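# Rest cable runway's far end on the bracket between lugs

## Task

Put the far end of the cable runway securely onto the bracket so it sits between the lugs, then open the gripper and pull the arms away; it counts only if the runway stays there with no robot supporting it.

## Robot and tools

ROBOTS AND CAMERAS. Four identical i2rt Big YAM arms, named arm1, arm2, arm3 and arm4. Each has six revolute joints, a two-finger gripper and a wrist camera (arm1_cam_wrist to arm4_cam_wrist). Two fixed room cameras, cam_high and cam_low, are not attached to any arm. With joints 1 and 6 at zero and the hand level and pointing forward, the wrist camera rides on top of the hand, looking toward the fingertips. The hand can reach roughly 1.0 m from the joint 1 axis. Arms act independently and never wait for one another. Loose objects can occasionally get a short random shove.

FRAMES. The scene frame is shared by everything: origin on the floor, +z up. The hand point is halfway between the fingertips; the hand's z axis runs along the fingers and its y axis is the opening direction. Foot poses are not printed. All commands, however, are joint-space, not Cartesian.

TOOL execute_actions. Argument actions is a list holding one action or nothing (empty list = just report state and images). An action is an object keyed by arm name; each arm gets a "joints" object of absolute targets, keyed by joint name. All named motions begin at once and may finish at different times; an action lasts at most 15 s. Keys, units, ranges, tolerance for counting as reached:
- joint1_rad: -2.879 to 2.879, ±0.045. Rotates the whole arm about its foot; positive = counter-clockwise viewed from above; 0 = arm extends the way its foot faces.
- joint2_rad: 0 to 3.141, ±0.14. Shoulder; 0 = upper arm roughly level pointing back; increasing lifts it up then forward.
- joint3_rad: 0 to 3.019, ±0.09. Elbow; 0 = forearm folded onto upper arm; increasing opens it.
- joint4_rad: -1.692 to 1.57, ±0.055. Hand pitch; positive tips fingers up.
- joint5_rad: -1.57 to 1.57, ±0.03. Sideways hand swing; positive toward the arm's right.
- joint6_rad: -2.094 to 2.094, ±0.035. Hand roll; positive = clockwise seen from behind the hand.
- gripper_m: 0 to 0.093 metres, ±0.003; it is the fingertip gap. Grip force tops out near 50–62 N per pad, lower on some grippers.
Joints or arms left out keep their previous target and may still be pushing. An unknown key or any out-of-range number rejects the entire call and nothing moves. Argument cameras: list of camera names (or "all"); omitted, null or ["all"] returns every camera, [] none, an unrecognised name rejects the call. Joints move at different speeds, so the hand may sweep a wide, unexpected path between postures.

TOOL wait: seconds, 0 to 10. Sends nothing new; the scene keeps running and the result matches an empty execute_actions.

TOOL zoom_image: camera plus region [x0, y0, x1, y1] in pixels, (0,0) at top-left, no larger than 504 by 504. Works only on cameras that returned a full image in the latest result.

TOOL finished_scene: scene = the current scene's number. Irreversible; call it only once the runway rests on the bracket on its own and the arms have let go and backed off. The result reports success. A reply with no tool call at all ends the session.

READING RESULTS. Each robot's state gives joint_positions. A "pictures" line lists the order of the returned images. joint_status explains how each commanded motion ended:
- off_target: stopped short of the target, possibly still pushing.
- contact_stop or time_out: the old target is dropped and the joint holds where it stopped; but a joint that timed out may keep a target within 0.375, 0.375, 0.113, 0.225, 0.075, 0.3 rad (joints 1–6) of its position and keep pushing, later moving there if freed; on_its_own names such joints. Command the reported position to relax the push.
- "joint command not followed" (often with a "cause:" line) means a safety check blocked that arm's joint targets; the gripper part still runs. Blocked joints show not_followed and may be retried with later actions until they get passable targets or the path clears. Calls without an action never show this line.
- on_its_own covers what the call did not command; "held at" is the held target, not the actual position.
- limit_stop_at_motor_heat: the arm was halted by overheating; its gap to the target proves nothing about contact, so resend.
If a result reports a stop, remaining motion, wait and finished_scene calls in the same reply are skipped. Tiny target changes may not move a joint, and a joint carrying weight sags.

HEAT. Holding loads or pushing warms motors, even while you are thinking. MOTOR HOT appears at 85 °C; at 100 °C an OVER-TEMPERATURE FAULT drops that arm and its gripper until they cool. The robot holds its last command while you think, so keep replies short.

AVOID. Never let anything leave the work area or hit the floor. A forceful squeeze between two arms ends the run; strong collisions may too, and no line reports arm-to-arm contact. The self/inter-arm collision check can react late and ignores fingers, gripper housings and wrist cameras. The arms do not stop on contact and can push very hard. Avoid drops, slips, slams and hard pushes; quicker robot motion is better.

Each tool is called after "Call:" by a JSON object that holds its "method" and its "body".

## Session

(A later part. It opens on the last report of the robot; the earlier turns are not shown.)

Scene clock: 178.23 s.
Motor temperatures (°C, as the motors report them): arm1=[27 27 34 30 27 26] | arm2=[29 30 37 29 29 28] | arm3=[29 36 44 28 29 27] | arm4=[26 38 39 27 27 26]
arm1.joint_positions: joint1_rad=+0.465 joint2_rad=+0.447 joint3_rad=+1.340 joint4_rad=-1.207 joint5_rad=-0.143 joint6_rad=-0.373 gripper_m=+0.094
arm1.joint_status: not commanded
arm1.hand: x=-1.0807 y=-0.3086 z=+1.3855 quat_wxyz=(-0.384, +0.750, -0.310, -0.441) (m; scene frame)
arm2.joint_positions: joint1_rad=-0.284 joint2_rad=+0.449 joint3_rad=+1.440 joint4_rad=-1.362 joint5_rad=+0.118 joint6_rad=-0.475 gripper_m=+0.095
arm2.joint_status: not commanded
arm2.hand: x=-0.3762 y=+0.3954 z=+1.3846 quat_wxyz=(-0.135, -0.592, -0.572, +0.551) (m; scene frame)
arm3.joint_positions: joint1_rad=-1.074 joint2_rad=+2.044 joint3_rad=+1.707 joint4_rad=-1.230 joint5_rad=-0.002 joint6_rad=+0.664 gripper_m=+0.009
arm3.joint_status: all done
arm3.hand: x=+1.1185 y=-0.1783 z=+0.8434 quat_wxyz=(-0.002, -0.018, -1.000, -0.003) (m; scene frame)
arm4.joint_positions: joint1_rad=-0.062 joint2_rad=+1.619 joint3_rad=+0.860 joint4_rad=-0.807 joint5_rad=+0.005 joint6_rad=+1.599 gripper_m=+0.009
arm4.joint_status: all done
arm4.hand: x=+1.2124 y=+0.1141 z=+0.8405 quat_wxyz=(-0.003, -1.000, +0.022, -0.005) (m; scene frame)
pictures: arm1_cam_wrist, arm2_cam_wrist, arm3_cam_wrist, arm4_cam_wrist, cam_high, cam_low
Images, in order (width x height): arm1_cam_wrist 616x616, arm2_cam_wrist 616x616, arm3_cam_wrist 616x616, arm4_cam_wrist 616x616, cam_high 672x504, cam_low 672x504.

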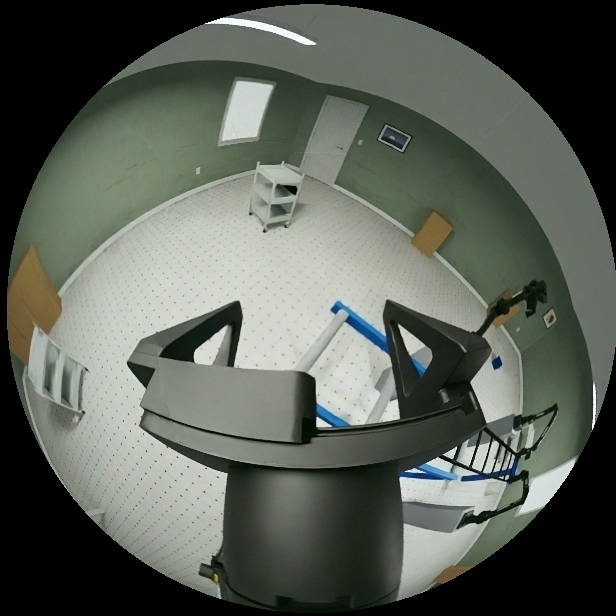

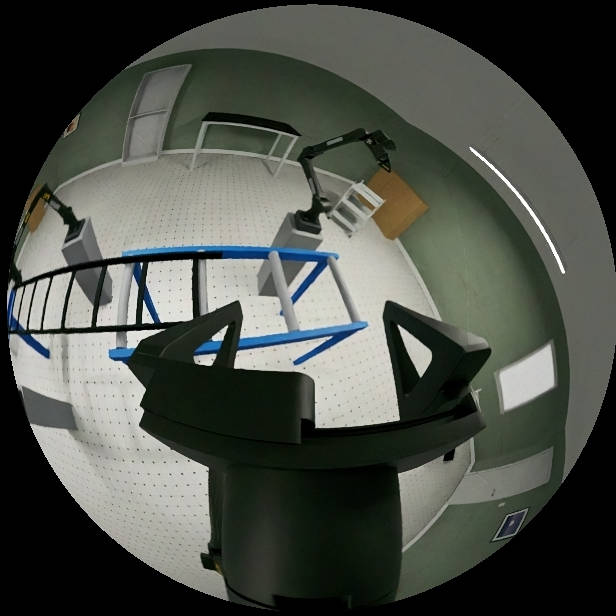

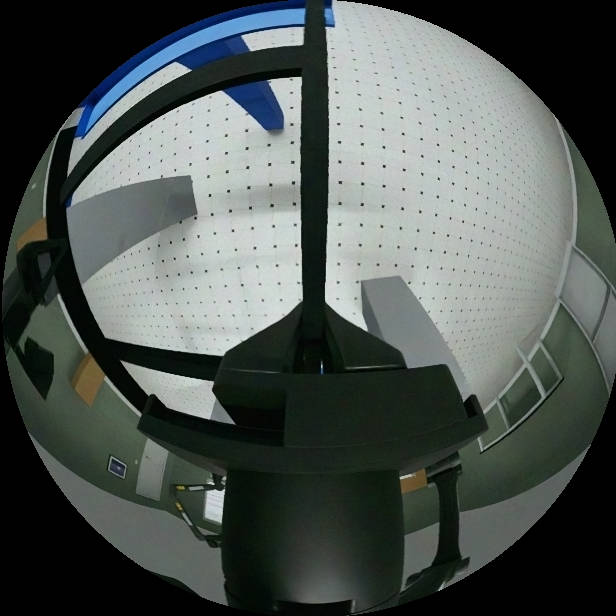

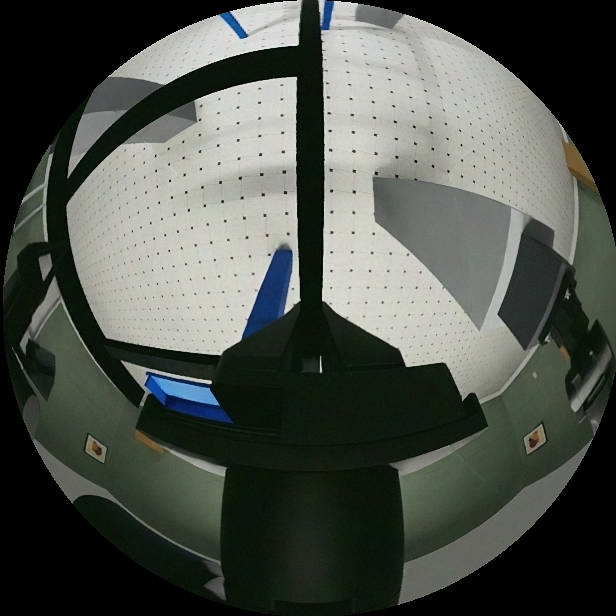

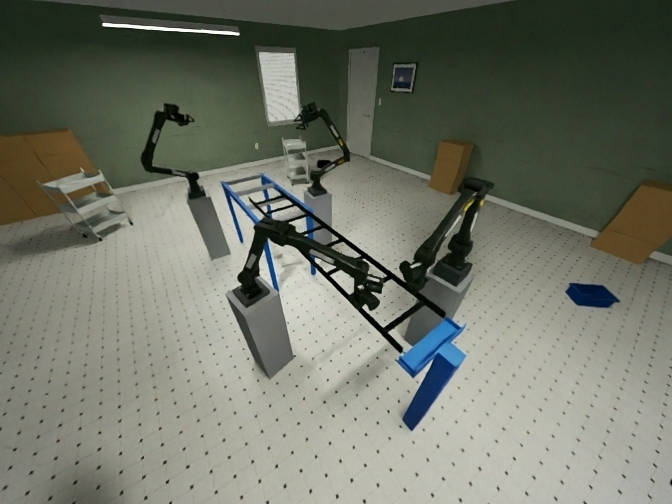

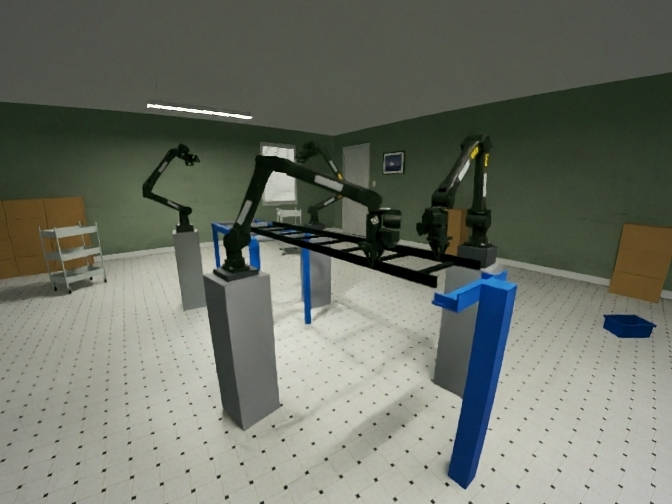

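Call:
{"method": "zoom_image", "body": {"camera": "cam_high", "region": [385, 305, 475, 385]}}

Call:
{"method": "zoom_image", "body": {"camera": "arm3_cam_wrist", "region": [60, 0, 380, 160]}}

Region (385, 305, 475, 385) of cam_high's 672x504 image, scaled by 5.600, with more detail than that image has.

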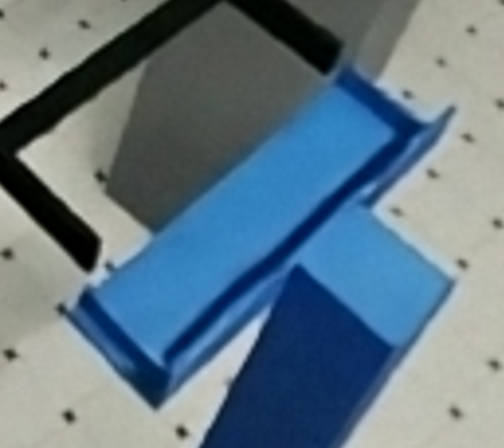

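Region (60, 0, 380, 160) of arm3_cam_wrist's 616x616 image, scaled by 1.575, with more detail than that image has.

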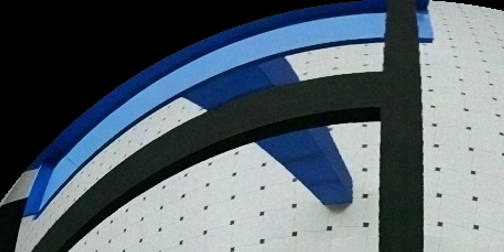

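Call:
{"method": "execute_actions", "body": {"actions": [{"arm3":{"joints":{"joint1_rad":-1.132,"joint2_rad":2.09,"joint3_rad":2.017,"joint4_rad":-1.332,"joint6_rad":0.606}},"arm4":{"joints":{"joint1_rad":0.1,"joint2_rad":1.563,"joint3_rad":0.93,"joint4_rad":-0.795,"joint6_rad":1.758}}}], "cameras": ["cam_high","cam_low","arm3_cam_wrist"]}}

Scene clock: 271.50 s.
Motor temperatures (°C, as the motors report them): arm1=[27 27 34 30 27 26] | arm2=[29 30 37 29 29 28] | arm3=[29 39 46 28 29 27] | arm4=[26 38 40 27 27 26]
arm1.joint_positions: joint1_rad=+0.465 joint2_rad=+0.447 joint3_rad=+1.340 joint4_rad=-1.207 joint5_rad=-0.143 joint6_rad=-0.373 gripper_m=+0.094
arm1.joint_status: not commanded
arm1.hand: x=-1.0807 y=-0.3086 z=+1.3855 quat_wxyz=(-0.384, +0.750, -0.310, -0.441) (m; scene frame)
arm2.joint_positions: joint1_rad=-0.284 joint2_rad=+0.449 joint3_rad=+1.440 joint4_rad=-1.362 joint5_rad=+0.118 joint6_rad=-0.475 gripper_m=+0.095
arm2.joint_status: not commanded
arm2.hand: x=-0.3762 y=+0.3954 z=+1.3846 quat_wxyz=(-0.135, -0.592, -0.572, +0.551) (m; scene frame)
arm3.joint_positions: joint1_rad=-1.128 joint2_rad=+2.180 joint3_rad=+1.928 joint4_rad=-1.314 joint5_rad=-0.006 joint6_rad=+0.610 gripper_m=+0.009
arm3.joint_status: all done
arm3.hand: x=+1.1784 y=-0.1784 z=+0.8404 quat_wxyz=(-0.002, -0.018, -1.000, -0.005) (m; scene frame)
arm4.joint_positions: joint1_rad=+0.096 joint2_rad=+1.630 joint3_rad=+0.860 joint4_rad=-0.786 joint5_rad=+0.011 joint6_rad=+1.756 gripper_m=+0.009
arm4.joint_status: all done
arm4.hand: x=+1.2729 y=+0.1139 z=+0.8375 quat_wxyz=(-0.009, -1.000, +0.022, -0.003) (m; scene frame)
pictures: arm3_cam_wrist, cam_high, cam_low
Images, in order (width x height): arm3_cam_wrist 616x616, cam_high 672x504, cam_low 672x504.

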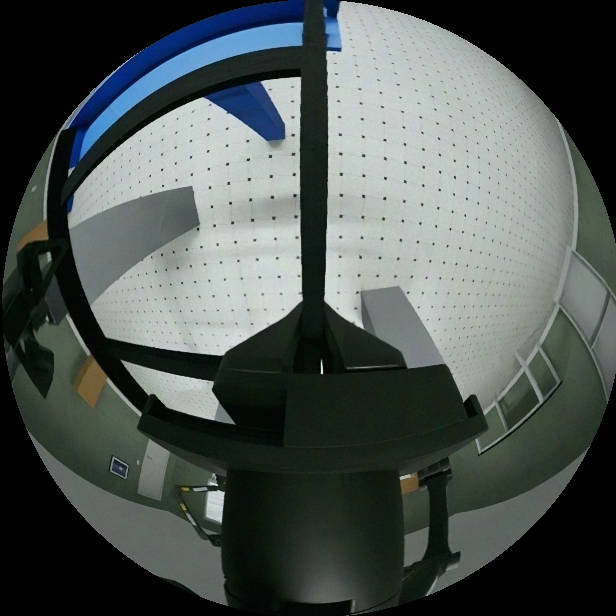

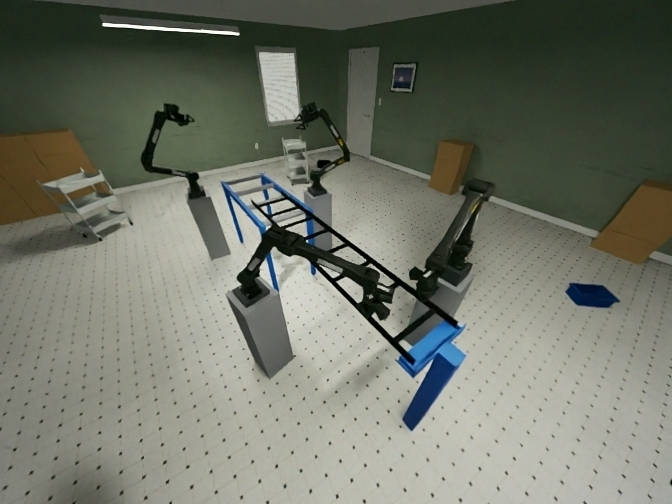

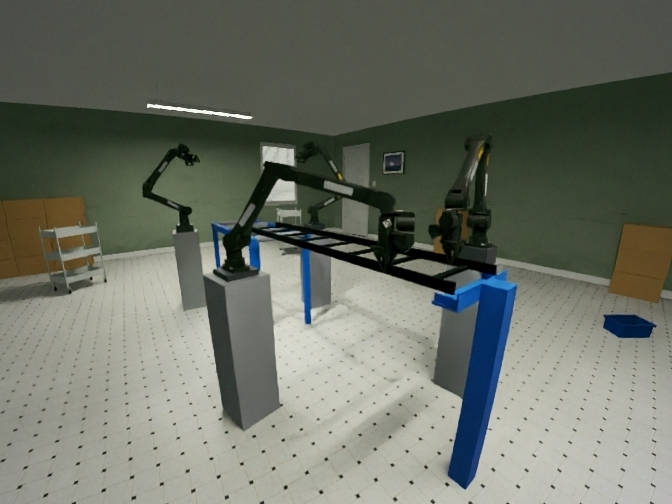

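Call:
{"method": "zoom_image", "body": {"camera": "cam_high", "region": [385, 305, 475, 385]}}

Call:
{"method": "zoom_image", "body": {"camera": "cam_low", "region": [420, 250, 520, 325]}}

Call:
{"method": "zoom_image", "body": {"camera": "arm3_cam_wrist", "region": [270, 0, 370, 80]}}

Region (385, 305, 475, 385) of cam_high's 672x504 image, scaled by 5.600, with more detail than that image has.

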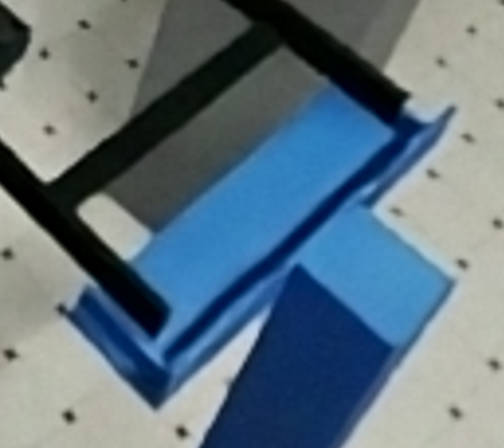

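Region (420, 250, 520, 325) of cam_low's 672x504 image, scaled by 5.040, with more detail than that image has; it fills the top 378 rows of this view, and the rest is white.

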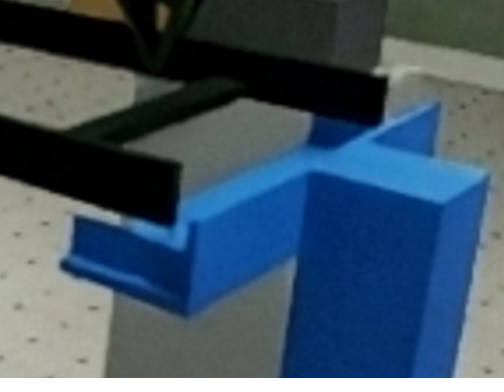

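Region (270, 0, 370, 80) of arm3_cam_wrist's 616x616 image, scaled by 5.040, with more detail than that image has; it fills the top 403 rows of this view, and the rest is white.

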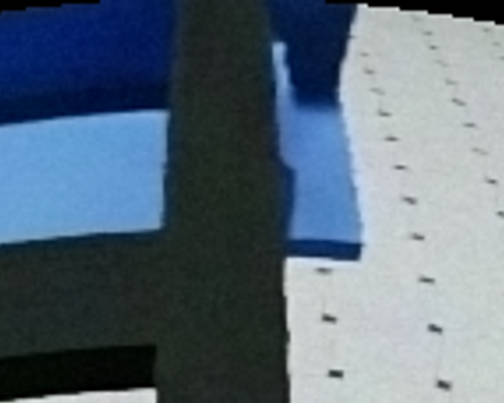

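Call:
{"method": "execute_actions", "body": {"actions": [], "cameras": ["arm4_cam_wrist","cam_high","cam_low","arm3_cam_wrist"]}}

Call:
{"method": "zoom_image", "body": {"camera": "cam_high", "region": [392, 345, 432, 381]}}

Call:
{"method": "zoom_image", "body": {"camera": "cam_high", "region": [435, 308, 475, 344]}}

Call:
{"method": "zoom_image", "body": {"camera": "arm4_cam_wrist", "region": [100, 300, 300, 460]}}

Scene clock: 297.30 s.
Motor temperatures (°C, as the motors report them): arm1=[27 27 34 30 27 26] | arm2=[29 30 37 29 29 28] | arm3=[29 40 48 28 29 27] | arm4=[26 38 41 27 27 26]
arm1.joint_positions: joint1_rad=+0.465 joint2_rad=+0.447 joint3_rad=+1.340 joint4_rad=-1.207 joint5_rad=-0.143 joint6_rad=-0.373 gripper_m=+0.094
arm1.joint_status: not commanded
arm1.hand: x=-1.0807 y=-0.3086 z=+1.3855 quat_wxyz=(-0.384, +0.750, -0.310, -0.441) (m; scene frame)
arm2.joint_positions: joint1_rad=-0.284 joint2_rad=+0.449 joint3_rad=+1.440 joint4_rad=-1.362 joint5_rad=+0.118 joint6_rad=-0.475 gripper_m=+0.095
arm2.joint_status: not commanded
arm2.hand: x=-0.3762 y=+0.3954 z=+1.3846 quat_wxyz=(-0.135, -0.592, -0.572, +0.551) (m; scene frame)
arm3.joint_positions: joint1_rad=-1.128 joint2_rad=+2.180 joint3_rad=+1.928 joint4_rad=-1.314 joint5_rad=-0.006 joint6_rad=+0.610 gripper_m=+0.009
arm3.joint_status: all done
arm3.hand: x=+1.1784 y=-0.1784 z=+0.8404 quat_wxyz=(-0.002, -0.018, -1.000, -0.005) (m; scene frame)
arm4.joint_positions: joint1_rad=+0.096 joint2_rad=+1.630 joint3_rad=+0.860 joint4_rad=-0.786 joint5_rad=+0.011 joint6_rad=+1.756 gripper_m=+0.009
arm4.joint_status: all done
arm4.hand: x=+1.2729 y=+0.1139 z=+0.8375 quat_wxyz=(-0.009, -1.000, +0.022, -0.003) (m; scene frame)
pictures: arm3_cam_wrist, arm4_cam_wrist, cam_high, cam_low
Images, in order (width x height): arm3_cam_wrist 616x616, arm4_cam_wrist 616x616, cam_high 672x504, cam_low 672x504.

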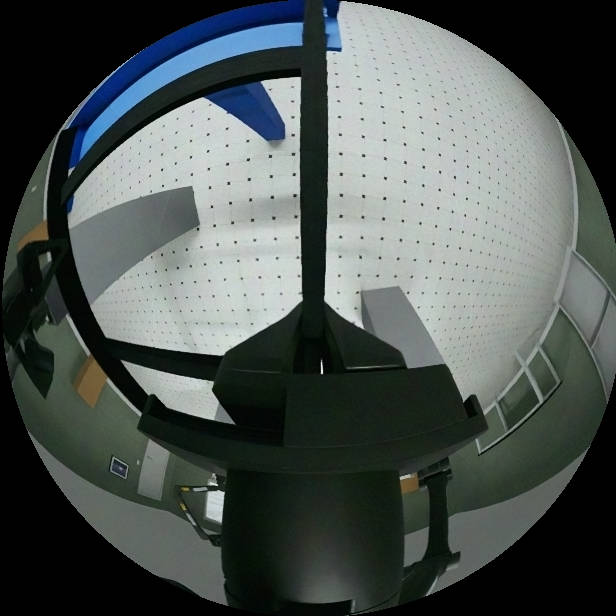

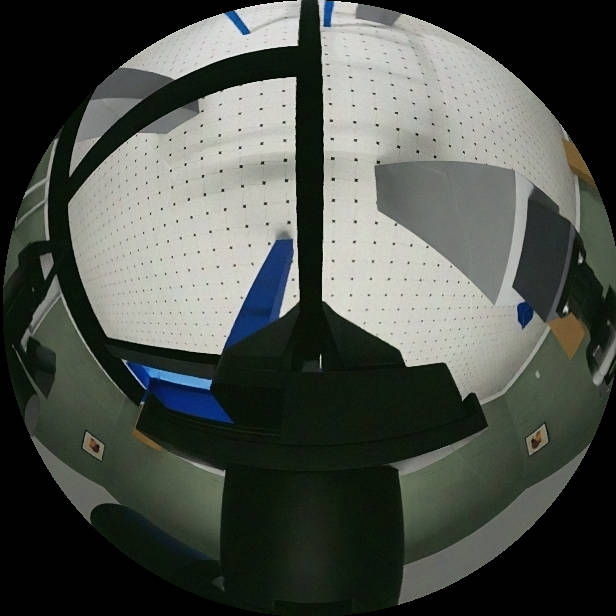

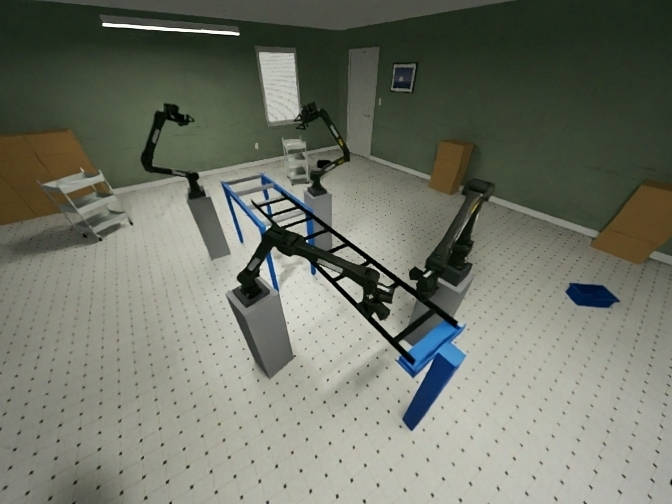

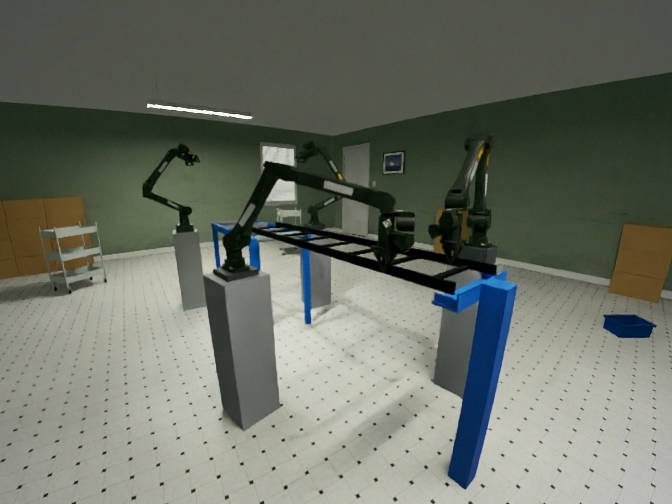

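Region (392, 345, 432, 381) of cam_high's 672x504 image, scaled by 12.600, with more detail than that image has; it fills the top 454 rows of this view, and the rest is white.

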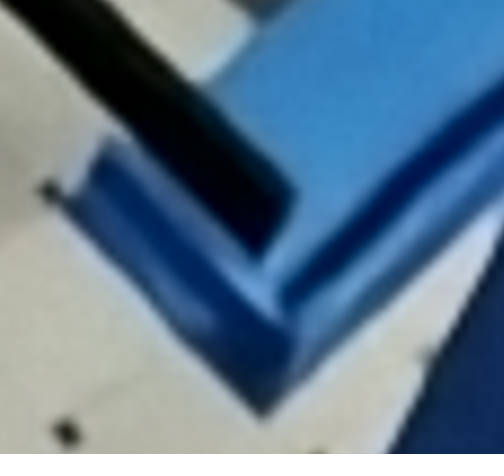

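Region (435, 308, 475, 344) of cam_high's 672x504 image, scaled by 12.600, with more detail than that image has; it fills the top 454 rows of this view, and the rest is white.

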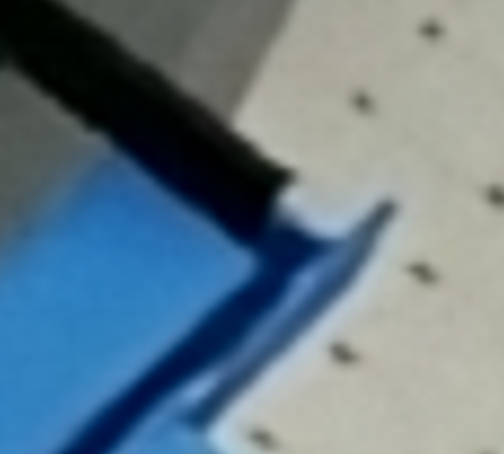

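Region (100, 300, 300, 460) of arm4_cam_wrist's 616x616 image, scaled by 2.520, with more detail than that image has; it fills the top 403 rows of this view, and the rest is white.

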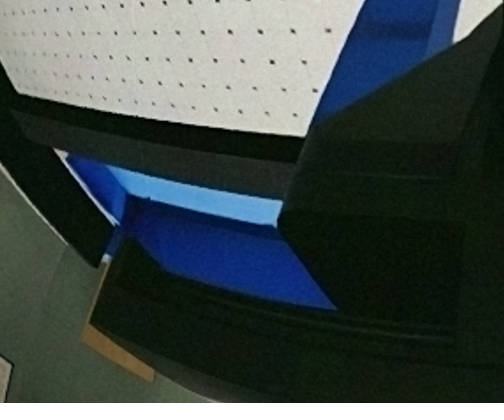

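Call:
{"method": "execute_actions", "body": {"actions": [{"arm3":{"joints":{"joint1_rad":-1.115,"joint2_rad":2.098}},"arm4":{"joints":{"joint2_rad":1.577,"joint4_rad":-0.81}}}], "cameras": ["cam_high","cam_low","arm3_cam_wrist"]}}

Call:
{"method": "zoom_image", "body": {"camera": "arm3_cam_wrist", "region": [270, 0, 370, 80]}}

Call:
{"method": "zoom_image", "body": {"camera": "cam_high", "region": [385, 305, 475, 385]}}

Scene clock: 329.27 s.
Motor temperatures (°C, as the motors report them): arm1=[27 27 34 30 27 26] | arm2=[29 30 37 29 29 28] | arm3=[29 41 49 28 29 27] | arm4=[26 38 42 27 27 26]
arm1.joint_positions: joint1_rad=+0.465 joint2_rad=+0.447 joint3_rad=+1.340 joint4_rad=-1.207 joint5_rad=-0.143 joint6_rad=-0.373 gripper_m=+0.094
arm1.joint_status: not commanded
arm1.hand: x=-1.0807 y=-0.3086 z=+1.3855 quat_wxyz=(-0.384, +0.750, -0.310, -0.441) (m; scene frame)
arm2.joint_positions: joint1_rad=-0.284 joint2_rad=+0.449 joint3_rad=+1.440 joint4_rad=-1.362 joint5_rad=+0.118 joint6_rad=-0.475 gripper_m=+0.095
arm2.joint_status: not commanded
arm2.hand: x=-0.3762 y=+0.3954 z=+1.3846 quat_wxyz=(-0.135, -0.592, -0.572, +0.551) (m; scene frame)
arm3.joint_positions: joint1_rad=-1.126 joint2_rad=+2.181 joint3_rad=+1.928 joint4_rad=-1.314 joint5_rad=-0.005 joint6_rad=+0.610 gripper_m=+0.009
arm3.joint_status: all done
arm3.hand: x=+1.1777 y=-0.1775 z=+0.8392 quat_wxyz=(-0.002, -0.017, -1.000, -0.004) (m; scene frame)
arm4.joint_positions: joint1_rad=+0.096 joint2_rad=+1.633 joint3_rad=+0.860 joint4_rad=-0.790 joint5_rad=+0.012 joint6_rad=+1.754 gripper_m=+0.009
arm4.joint_status: all done
arm4.hand: x=+1.2723 y=+0.1152 z=+0.8362 quat_wxyz=(-0.005, -1.000, +0.021, -0.002) (m; scene frame)
pictures: arm3_cam_wrist, cam_high, cam_low
Images, in order (width x height): arm3_cam_wrist 616x616, cam_high 672x504, cam_low 672x504.

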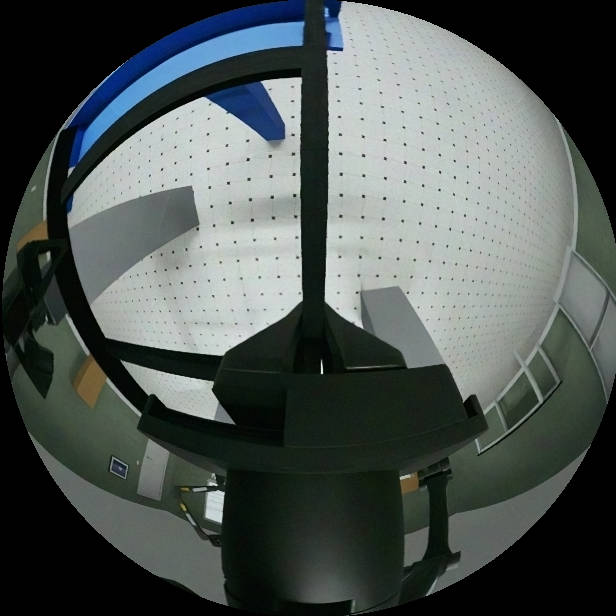

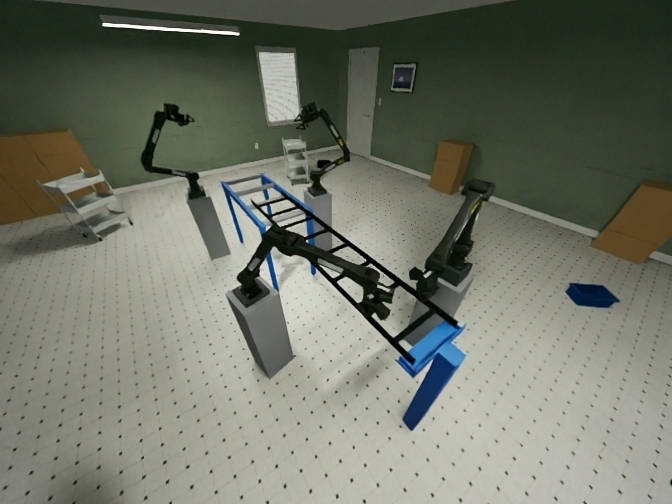

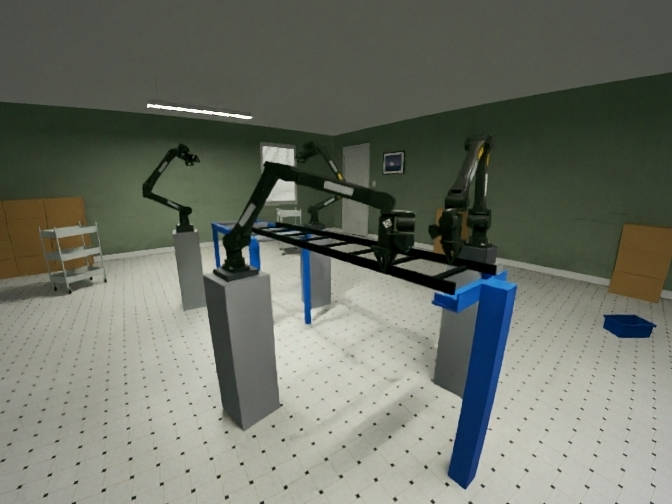

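Region (270, 0, 370, 80) of arm3_cam_wrist's 616x616 image, scaled by 5.040, with more detail than that image has; it fills the top 403 rows of this view, and the rest is white.

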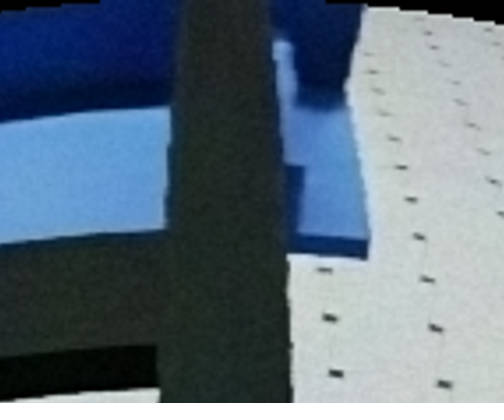

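Region (385, 305, 475, 385) of cam_high's 672x504 image, scaled by 5.600, with more detail than that image has.

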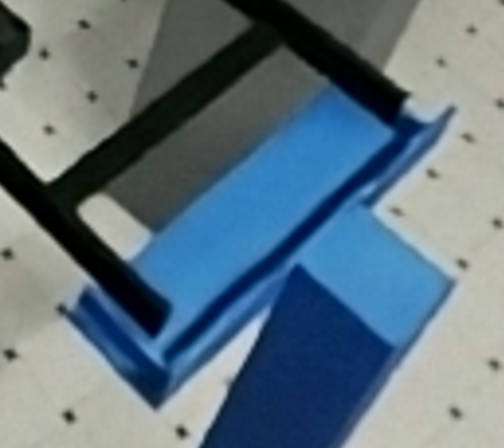

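Call:
{"method": "execute_actions", "body": {"actions": [], "cameras": ["cam_high","arm3_cam_wrist"]}}

Call:
{"method": "zoom_image", "body": {"camera": "arm3_cam_wrist", "region": [270, 0, 370, 80]}}

Scene clock: 333.20 s.
Motor temperatures (°C, as the motors report them): arm1=[27 27 34 30 27 26] | arm2=[29 30 37 29 29 28] | arm3=[29 41 49 28 29 27] | arm4=[26 38 42 27 27 26]
arm1.joint_positions: joint1_rad=+0.465 joint2_rad=+0.447 joint3_rad=+1.340 joint4_rad=-1.207 joint5_rad=-0.143 joint6_rad=-0.373 gripper_m=+0.094
arm1.joint_status: not commanded
arm1.hand: x=-1.0807 y=-0.3086 z=+1.3855 quat_wxyz=(-0.384, +0.750, -0.310, -0.441) (m; scene frame)
arm2.joint_positions: joint1_rad=-0.284 joint2_rad=+0.449 joint3_rad=+1.440 joint4_rad=-1.362 joint5_rad=+0.118 joint6_rad=-0.475 gripper_m=+0.095
arm2.joint_status: not commanded
arm2.hand: x=-0.3762 y=+0.3954 z=+1.3846 quat_wxyz=(-0.135, -0.592, -0.572, +0.551) (m; scene frame)
arm3.joint_positions: joint1_rad=-1.126 joint2_rad=+2.181 joint3_rad=+1.928 joint4_rad=-1.314 joint5_rad=-0.005 joint6_rad=+0.610 gripper_m=+0.009
arm3.joint_status: all done
arm3.hand: x=+1.1777 y=-0.1775 z=+0.8392 quat_wxyz=(-0.002, -0.017, -1.000, -0.004) (m; scene frame)
arm4.joint_positions: joint1_rad=+0.096 joint2_rad=+1.633 joint3_rad=+0.860 joint4_rad=-0.790 joint5_rad=+0.012 joint6_rad=+1.754 gripper_m=+0.009
arm4.joint_status: all done
arm4.hand: x=+1.2723 y=+0.1152 z=+0.8362 quat_wxyz=(-0.005, -1.000, +0.021, -0.002) (m; scene frame)
pictures: arm3_cam_wrist, cam_high
Images, in order (width x height): arm3_cam_wrist 616x616, cam_high 672x504.

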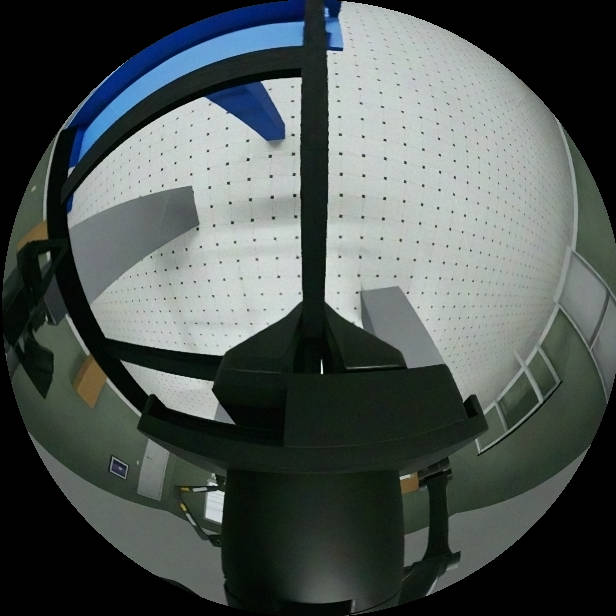

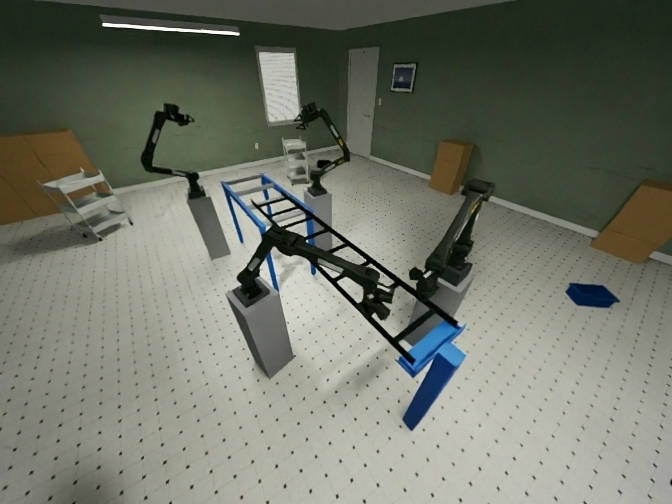

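Region (270, 0, 370, 80) of arm3_cam_wrist's 616x616 image, scaled by 5.040, with more detail than that image has; it fills the top 403 rows of this view, and the rest is white.

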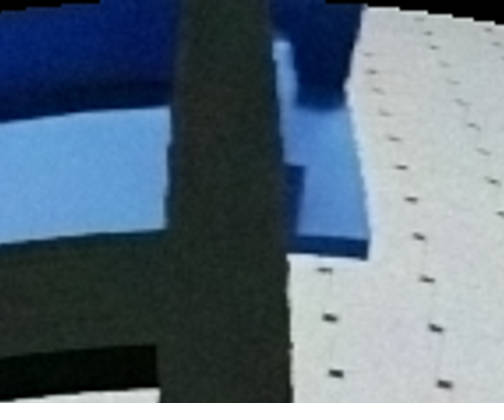

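Call:
{"method": "execute_actions", "body": {"actions": [{"arm3":{"joints":{"joint1_rad":-1.106,"joint2_rad":2.104}},"arm4":{"joints":{"joint2_rad":1.586,"joint4_rad":-0.824}}}], "cameras": ["cam_high","cam_low","arm3_cam_wrist"]}}

Call:
{"method": "zoom_image", "body": {"camera": "arm3_cam_wrist", "region": [270, 0, 370, 80]}}

Call:
{"method": "zoom_image", "body": {"camera": "cam_high", "region": [385, 305, 475, 385]}}

Scene clock: 338.40 s.
Motor temperatures (°C, as the motors report them): arm1=[27 27 34 30 27 26] | arm2=[29 30 37 29 29 28] | arm3=[29 41 49 28 29 27] | arm4=[26 38 42 27 27 26]
arm1.joint_positions: joint1_rad=+0.465 joint2_rad=+0.447 joint3_rad=+1.340 joint4_rad=-1.207 joint5_rad=-0.143 joint6_rad=-0.373 gripper_m=+0.094
arm1.joint_status: not commanded
arm1.hand: x=-1.0807 y=-0.3086 z=+1.3855 quat_wxyz=(-0.384, +0.750, -0.310, -0.441) (m; scene frame)
arm2.joint_positions: joint1_rad=-0.284 joint2_rad=+0.449 joint3_rad=+1.440 joint4_rad=-1.362 joint5_rad=+0.118 joint6_rad=-0.475 gripper_m=+0.095
arm2.joint_status: not commanded
arm2.hand: x=-0.3762 y=+0.3954 z=+1.3846 quat_wxyz=(-0.135, -0.592, -0.572, +0.551) (m; scene frame)
arm3.joint_positions: joint1_rad=-1.122 joint2_rad=+2.185 joint3_rad=+1.928 joint4_rad=-1.314 joint5_rad=-0.004 joint6_rad=+0.610 gripper_m=+0.009
arm3.joint_status: all done
arm3.hand: x=+1.1764 y=-0.1760 z=+0.8367 quat_wxyz=(+0.000, -0.015, -1.000, -0.003) (m; scene frame)
arm4.joint_positions: joint1_rad=+0.093 joint2_rad=+1.641 joint3_rad=+0.860 joint4_rad=-0.794 joint5_rad=+0.014 joint6_rad=+1.752 gripper_m=+0.009
arm4.joint_status: all done
arm4.hand: x=+1.2709 y=+0.1170 z=+0.8334 quat_wxyz=(+0.000, -1.000, +0.021, +0.000) (m; scene frame)
pictures: arm3_cam_wrist, cam_high, cam_low
Images, in order (width x height): arm3_cam_wrist 616x616, cam_high 672x504, cam_low 672x504.

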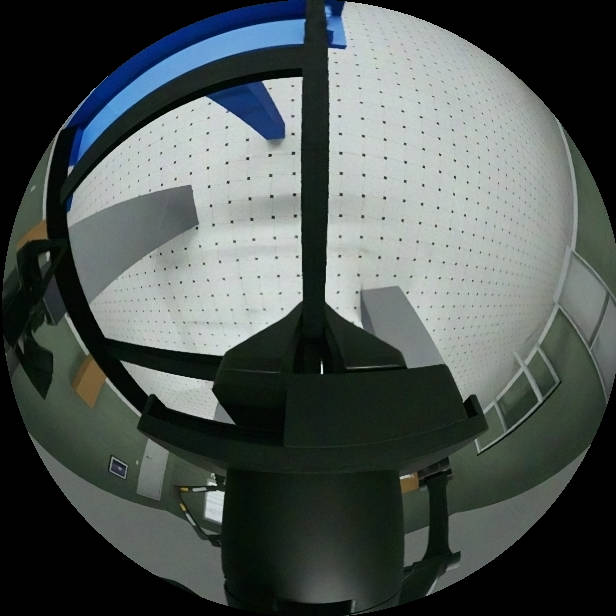

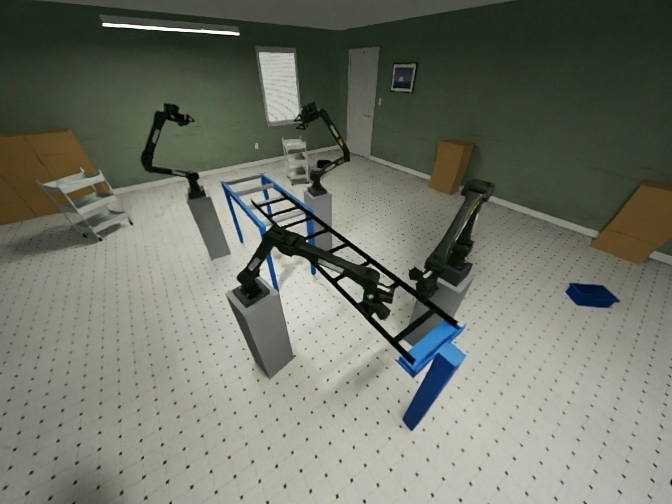

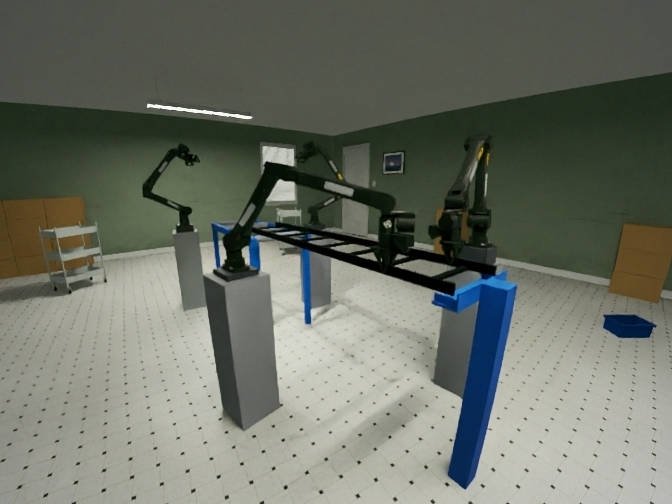

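Region (270, 0, 370, 80) of arm3_cam_wrist's 616x616 image, scaled by 5.040, with more detail than that image has; it fills the top 403 rows of this view, and the rest is white.

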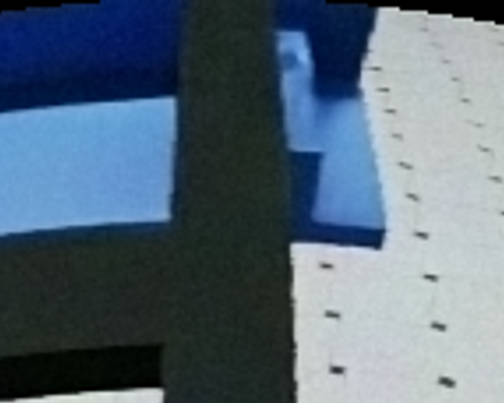

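Region (385, 305, 475, 385) of cam_high's 672x504 image, scaled by 5.600, with more detail than that image has.

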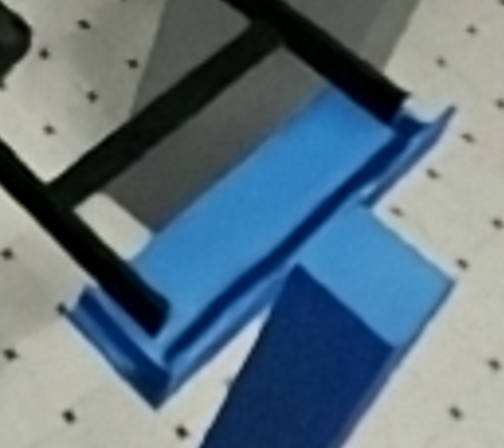

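Call:
{"method": "execute_actions", "body": {"actions": [{"arm3":{"joints":{"joint1_rad":-1.118,"joint2_rad":2.167,"joint3_rad":1.978,"joint4_rad":-1.282}},"arm4":{"joints":{"joint1_rad":0.107,"joint2_rad":1.648,"joint3_rad":0.864,"joint4_rad":-0.726,"joint6_rad":1.76}}}], "cameras": ["cam_high","cam_low","arm3_cam_wrist"]}}

Call:
{"method": "zoom_image", "body": {"camera": "arm3_cam_wrist", "region": [270, 0, 370, 80]}}

Call:
{"method": "zoom_image", "body": {"camera": "cam_high", "region": [385, 305, 475, 385]}}

Call:
{"method": "zoom_image", "body": {"camera": "cam_low", "region": [420, 250, 520, 325]}}

Scene clock: 366.97 s.
Motor temperatures (°C, as the motors report them): arm1=[27 27 34 30 27 26] | arm2=[29 30 37 29 29 28] | arm3=[29 42 50 28 29 27] | arm4=[26 38 42 27 27 26]
arm1.joint_positions: joint1_rad=+0.465 joint2_rad=+0.447 joint3_rad=+1.340 joint4_rad=-1.207 joint5_rad=-0.143 joint6_rad=-0.373 gripper_m=+0.094
arm1.joint_status: not commanded
arm1.hand: x=-1.0807 y=-0.3086 z=+1.3855 quat_wxyz=(-0.384, +0.750, -0.310, -0.441) (m; scene frame)
arm2.joint_positions: joint1_rad=-0.284 joint2_rad=+0.449 joint3_rad=+1.440 joint4_rad=-1.362 joint5_rad=+0.118 joint6_rad=-0.475 gripper_m=+0.095
arm2.joint_status: not commanded
arm2.hand: x=-0.3762 y=+0.3954 z=+1.3846 quat_wxyz=(-0.135, -0.592, -0.572, +0.551) (m; scene frame)
arm3.joint_positions: joint1_rad=-1.120 joint2_rad=+2.226 joint3_rad=+1.928 joint4_rad=-1.287 joint5_rad=-0.007 joint6_rad=+0.610 gripper_m=+0.009
arm3.joint_status: all done
arm3.hand: x=+1.1777 y=-0.1724 z=+0.8106 quat_wxyz=(+0.007, -0.014, -1.000, +0.000) (m; scene frame)
arm4.joint_positions: joint1_rad=+0.095 joint2_rad=+1.698 joint3_rad=+0.836 joint4_rad=-0.727 joint5_rad=+0.014 joint6_rad=+1.752 gripper_m=+0.009
arm4.joint_status: all done
arm4.hand: x=+1.2713 y=+0.1220 z=+0.8065 quat_wxyz=(+0.007, -1.000, +0.020, +0.001) (m; scene frame)
pictures: arm3_cam_wrist, cam_high, cam_low
Images, in order (width x height): arm3_cam_wrist 616x616, cam_high 672x504, cam_low 672x504.

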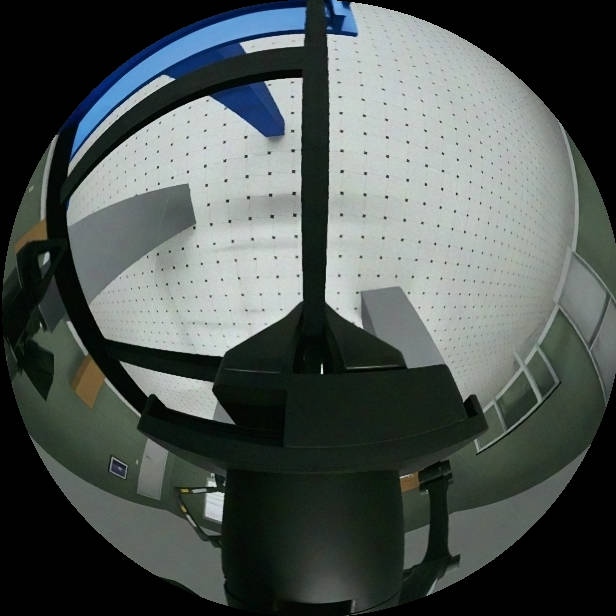

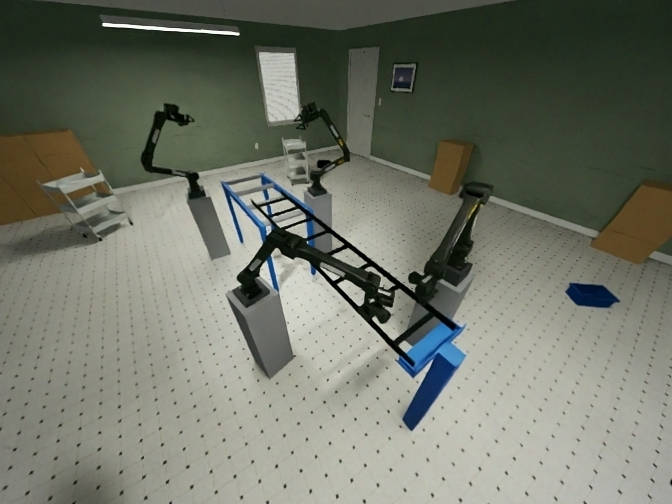

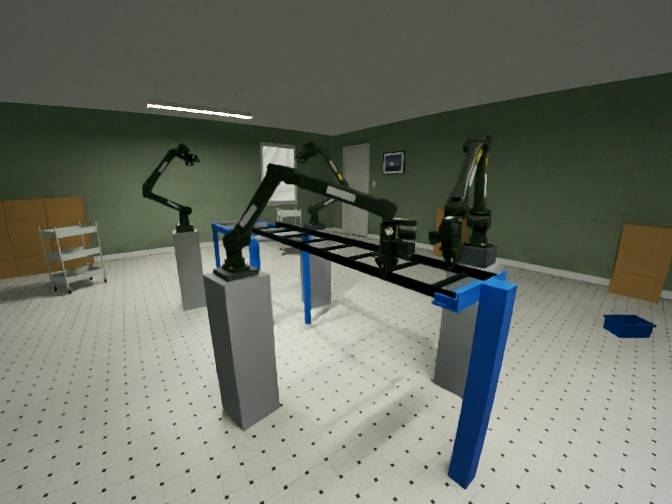

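Region (270, 0, 370, 80) of arm3_cam_wrist's 616x616 image, scaled by 5.040, with more detail than that image has; it fills the top 403 rows of this view, and the rest is white.

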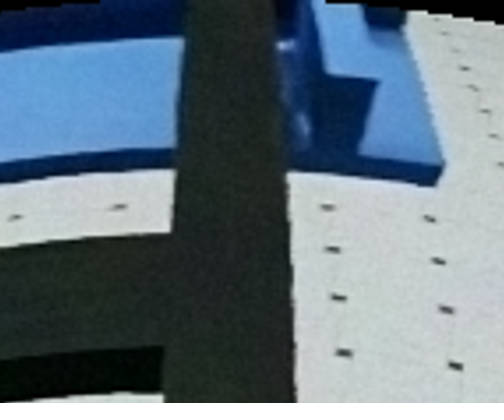

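Region (385, 305, 475, 385) of cam_high's 672x504 image, scaled by 5.600, with more detail than that image has.

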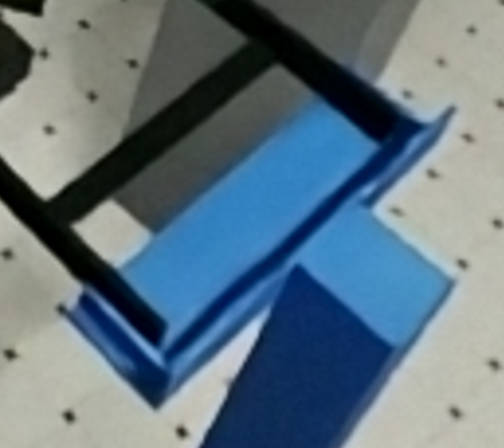

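Region (420, 250, 520, 325) of cam_low's 672x504 image, scaled by 5.040, with more detail than that image has; it fills the top 378 rows of this view, and the rest is white.

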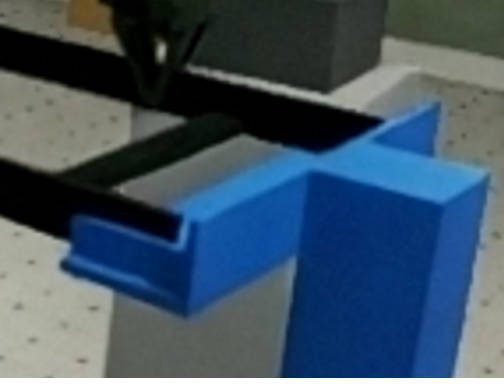

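Call:
{"method": "execute_actions", "body": {"actions": [{"arm3":{"joints":{"joint2_rad":2.192,"joint3_rad":1.96}},"arm4":{"joints":{"joint1_rad":0.1,"joint2_rad":1.672,"joint3_rad":0.852}}}], "cameras": ["cam_high","cam_low"]}}

Call:
{"method": "zoom_image", "body": {"camera": "cam_low", "region": [420, 250, 520, 325]}}

Scene clock: 374.50 s.
Motor temperatures (°C, as the motors report them): arm1=[27 27 34 30 27 26] | arm2=[29 30 37 29 29 28] | arm3=[29 42 49 28 29 27] | arm4=[26 38 41 27 28 26]
arm1.joint_positions: joint1_rad=+0.465 joint2_rad=+0.447 joint3_rad=+1.340 joint4_rad=-1.207 joint5_rad=-0.143 joint6_rad=-0.373 gripper_m=+0.094
arm1.joint_status: not commanded
arm1.hand: x=-1.0807 y=-0.3086 z=+1.3855 quat_wxyz=(-0.384, +0.750, -0.310, -0.441) (m; scene frame)
arm2.joint_positions: joint1_rad=-0.284 joint2_rad=+0.449 joint3_rad=+1.440 joint4_rad=-1.362 joint5_rad=+0.118 joint6_rad=-0.475 gripper_m=+0.095
arm2.joint_status: not commanded
arm2.hand: x=-0.3762 y=+0.3954 z=+1.3846 quat_wxyz=(-0.135, -0.592, -0.572, +0.551) (m; scene frame)
arm3.joint_positions: joint1_rad=-1.120 joint2_rad=+2.226 joint3_rad=+1.928 joint4_rad=-1.287 joint5_rad=-0.007 joint6_rad=+0.610 gripper_m=+0.009
arm3.joint_status: all done
arm3.hand: x=+1.1777 y=-0.1724 z=+0.8106 quat_wxyz=(+0.007, -0.014, -1.000, +0.000) (m; scene frame)
arm4.joint_positions: joint1_rad=+0.095 joint2_rad=+1.698 joint3_rad=+0.835 joint4_rad=-0.727 joint5_rad=+0.014 joint6_rad=+1.752 gripper_m=+0.009
arm4.joint_status: all done
arm4.hand: x=+1.2712 y=+0.1224 z=+0.8063 quat_wxyz=(+0.007, -1.000, +0.020, +0.001) (m; scene frame)
pictures: cam_high, cam_low
Images, in order (width x height): cam_high 672x504, cam_low 672x504.

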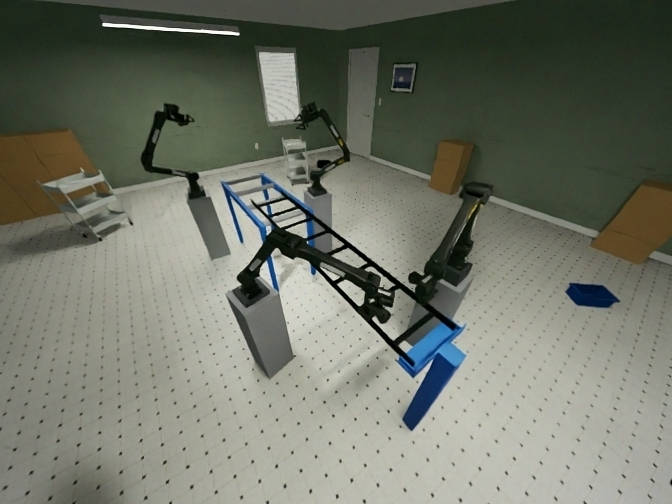

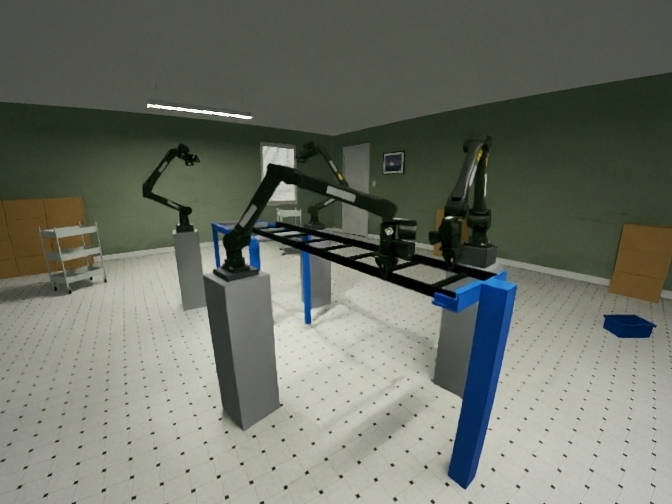

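Region (420, 250, 520, 325) of cam_low's 672x504 image, scaled by 5.040, with more detail than that image has; it fills the top 378 rows of this view, and the rest is white.

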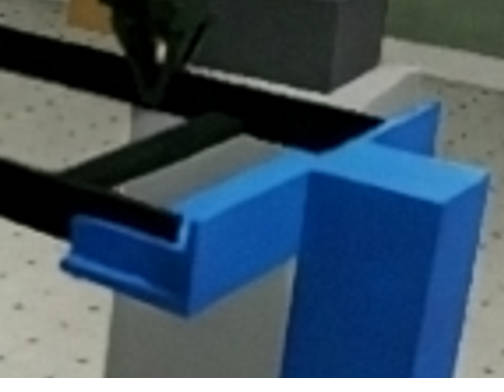

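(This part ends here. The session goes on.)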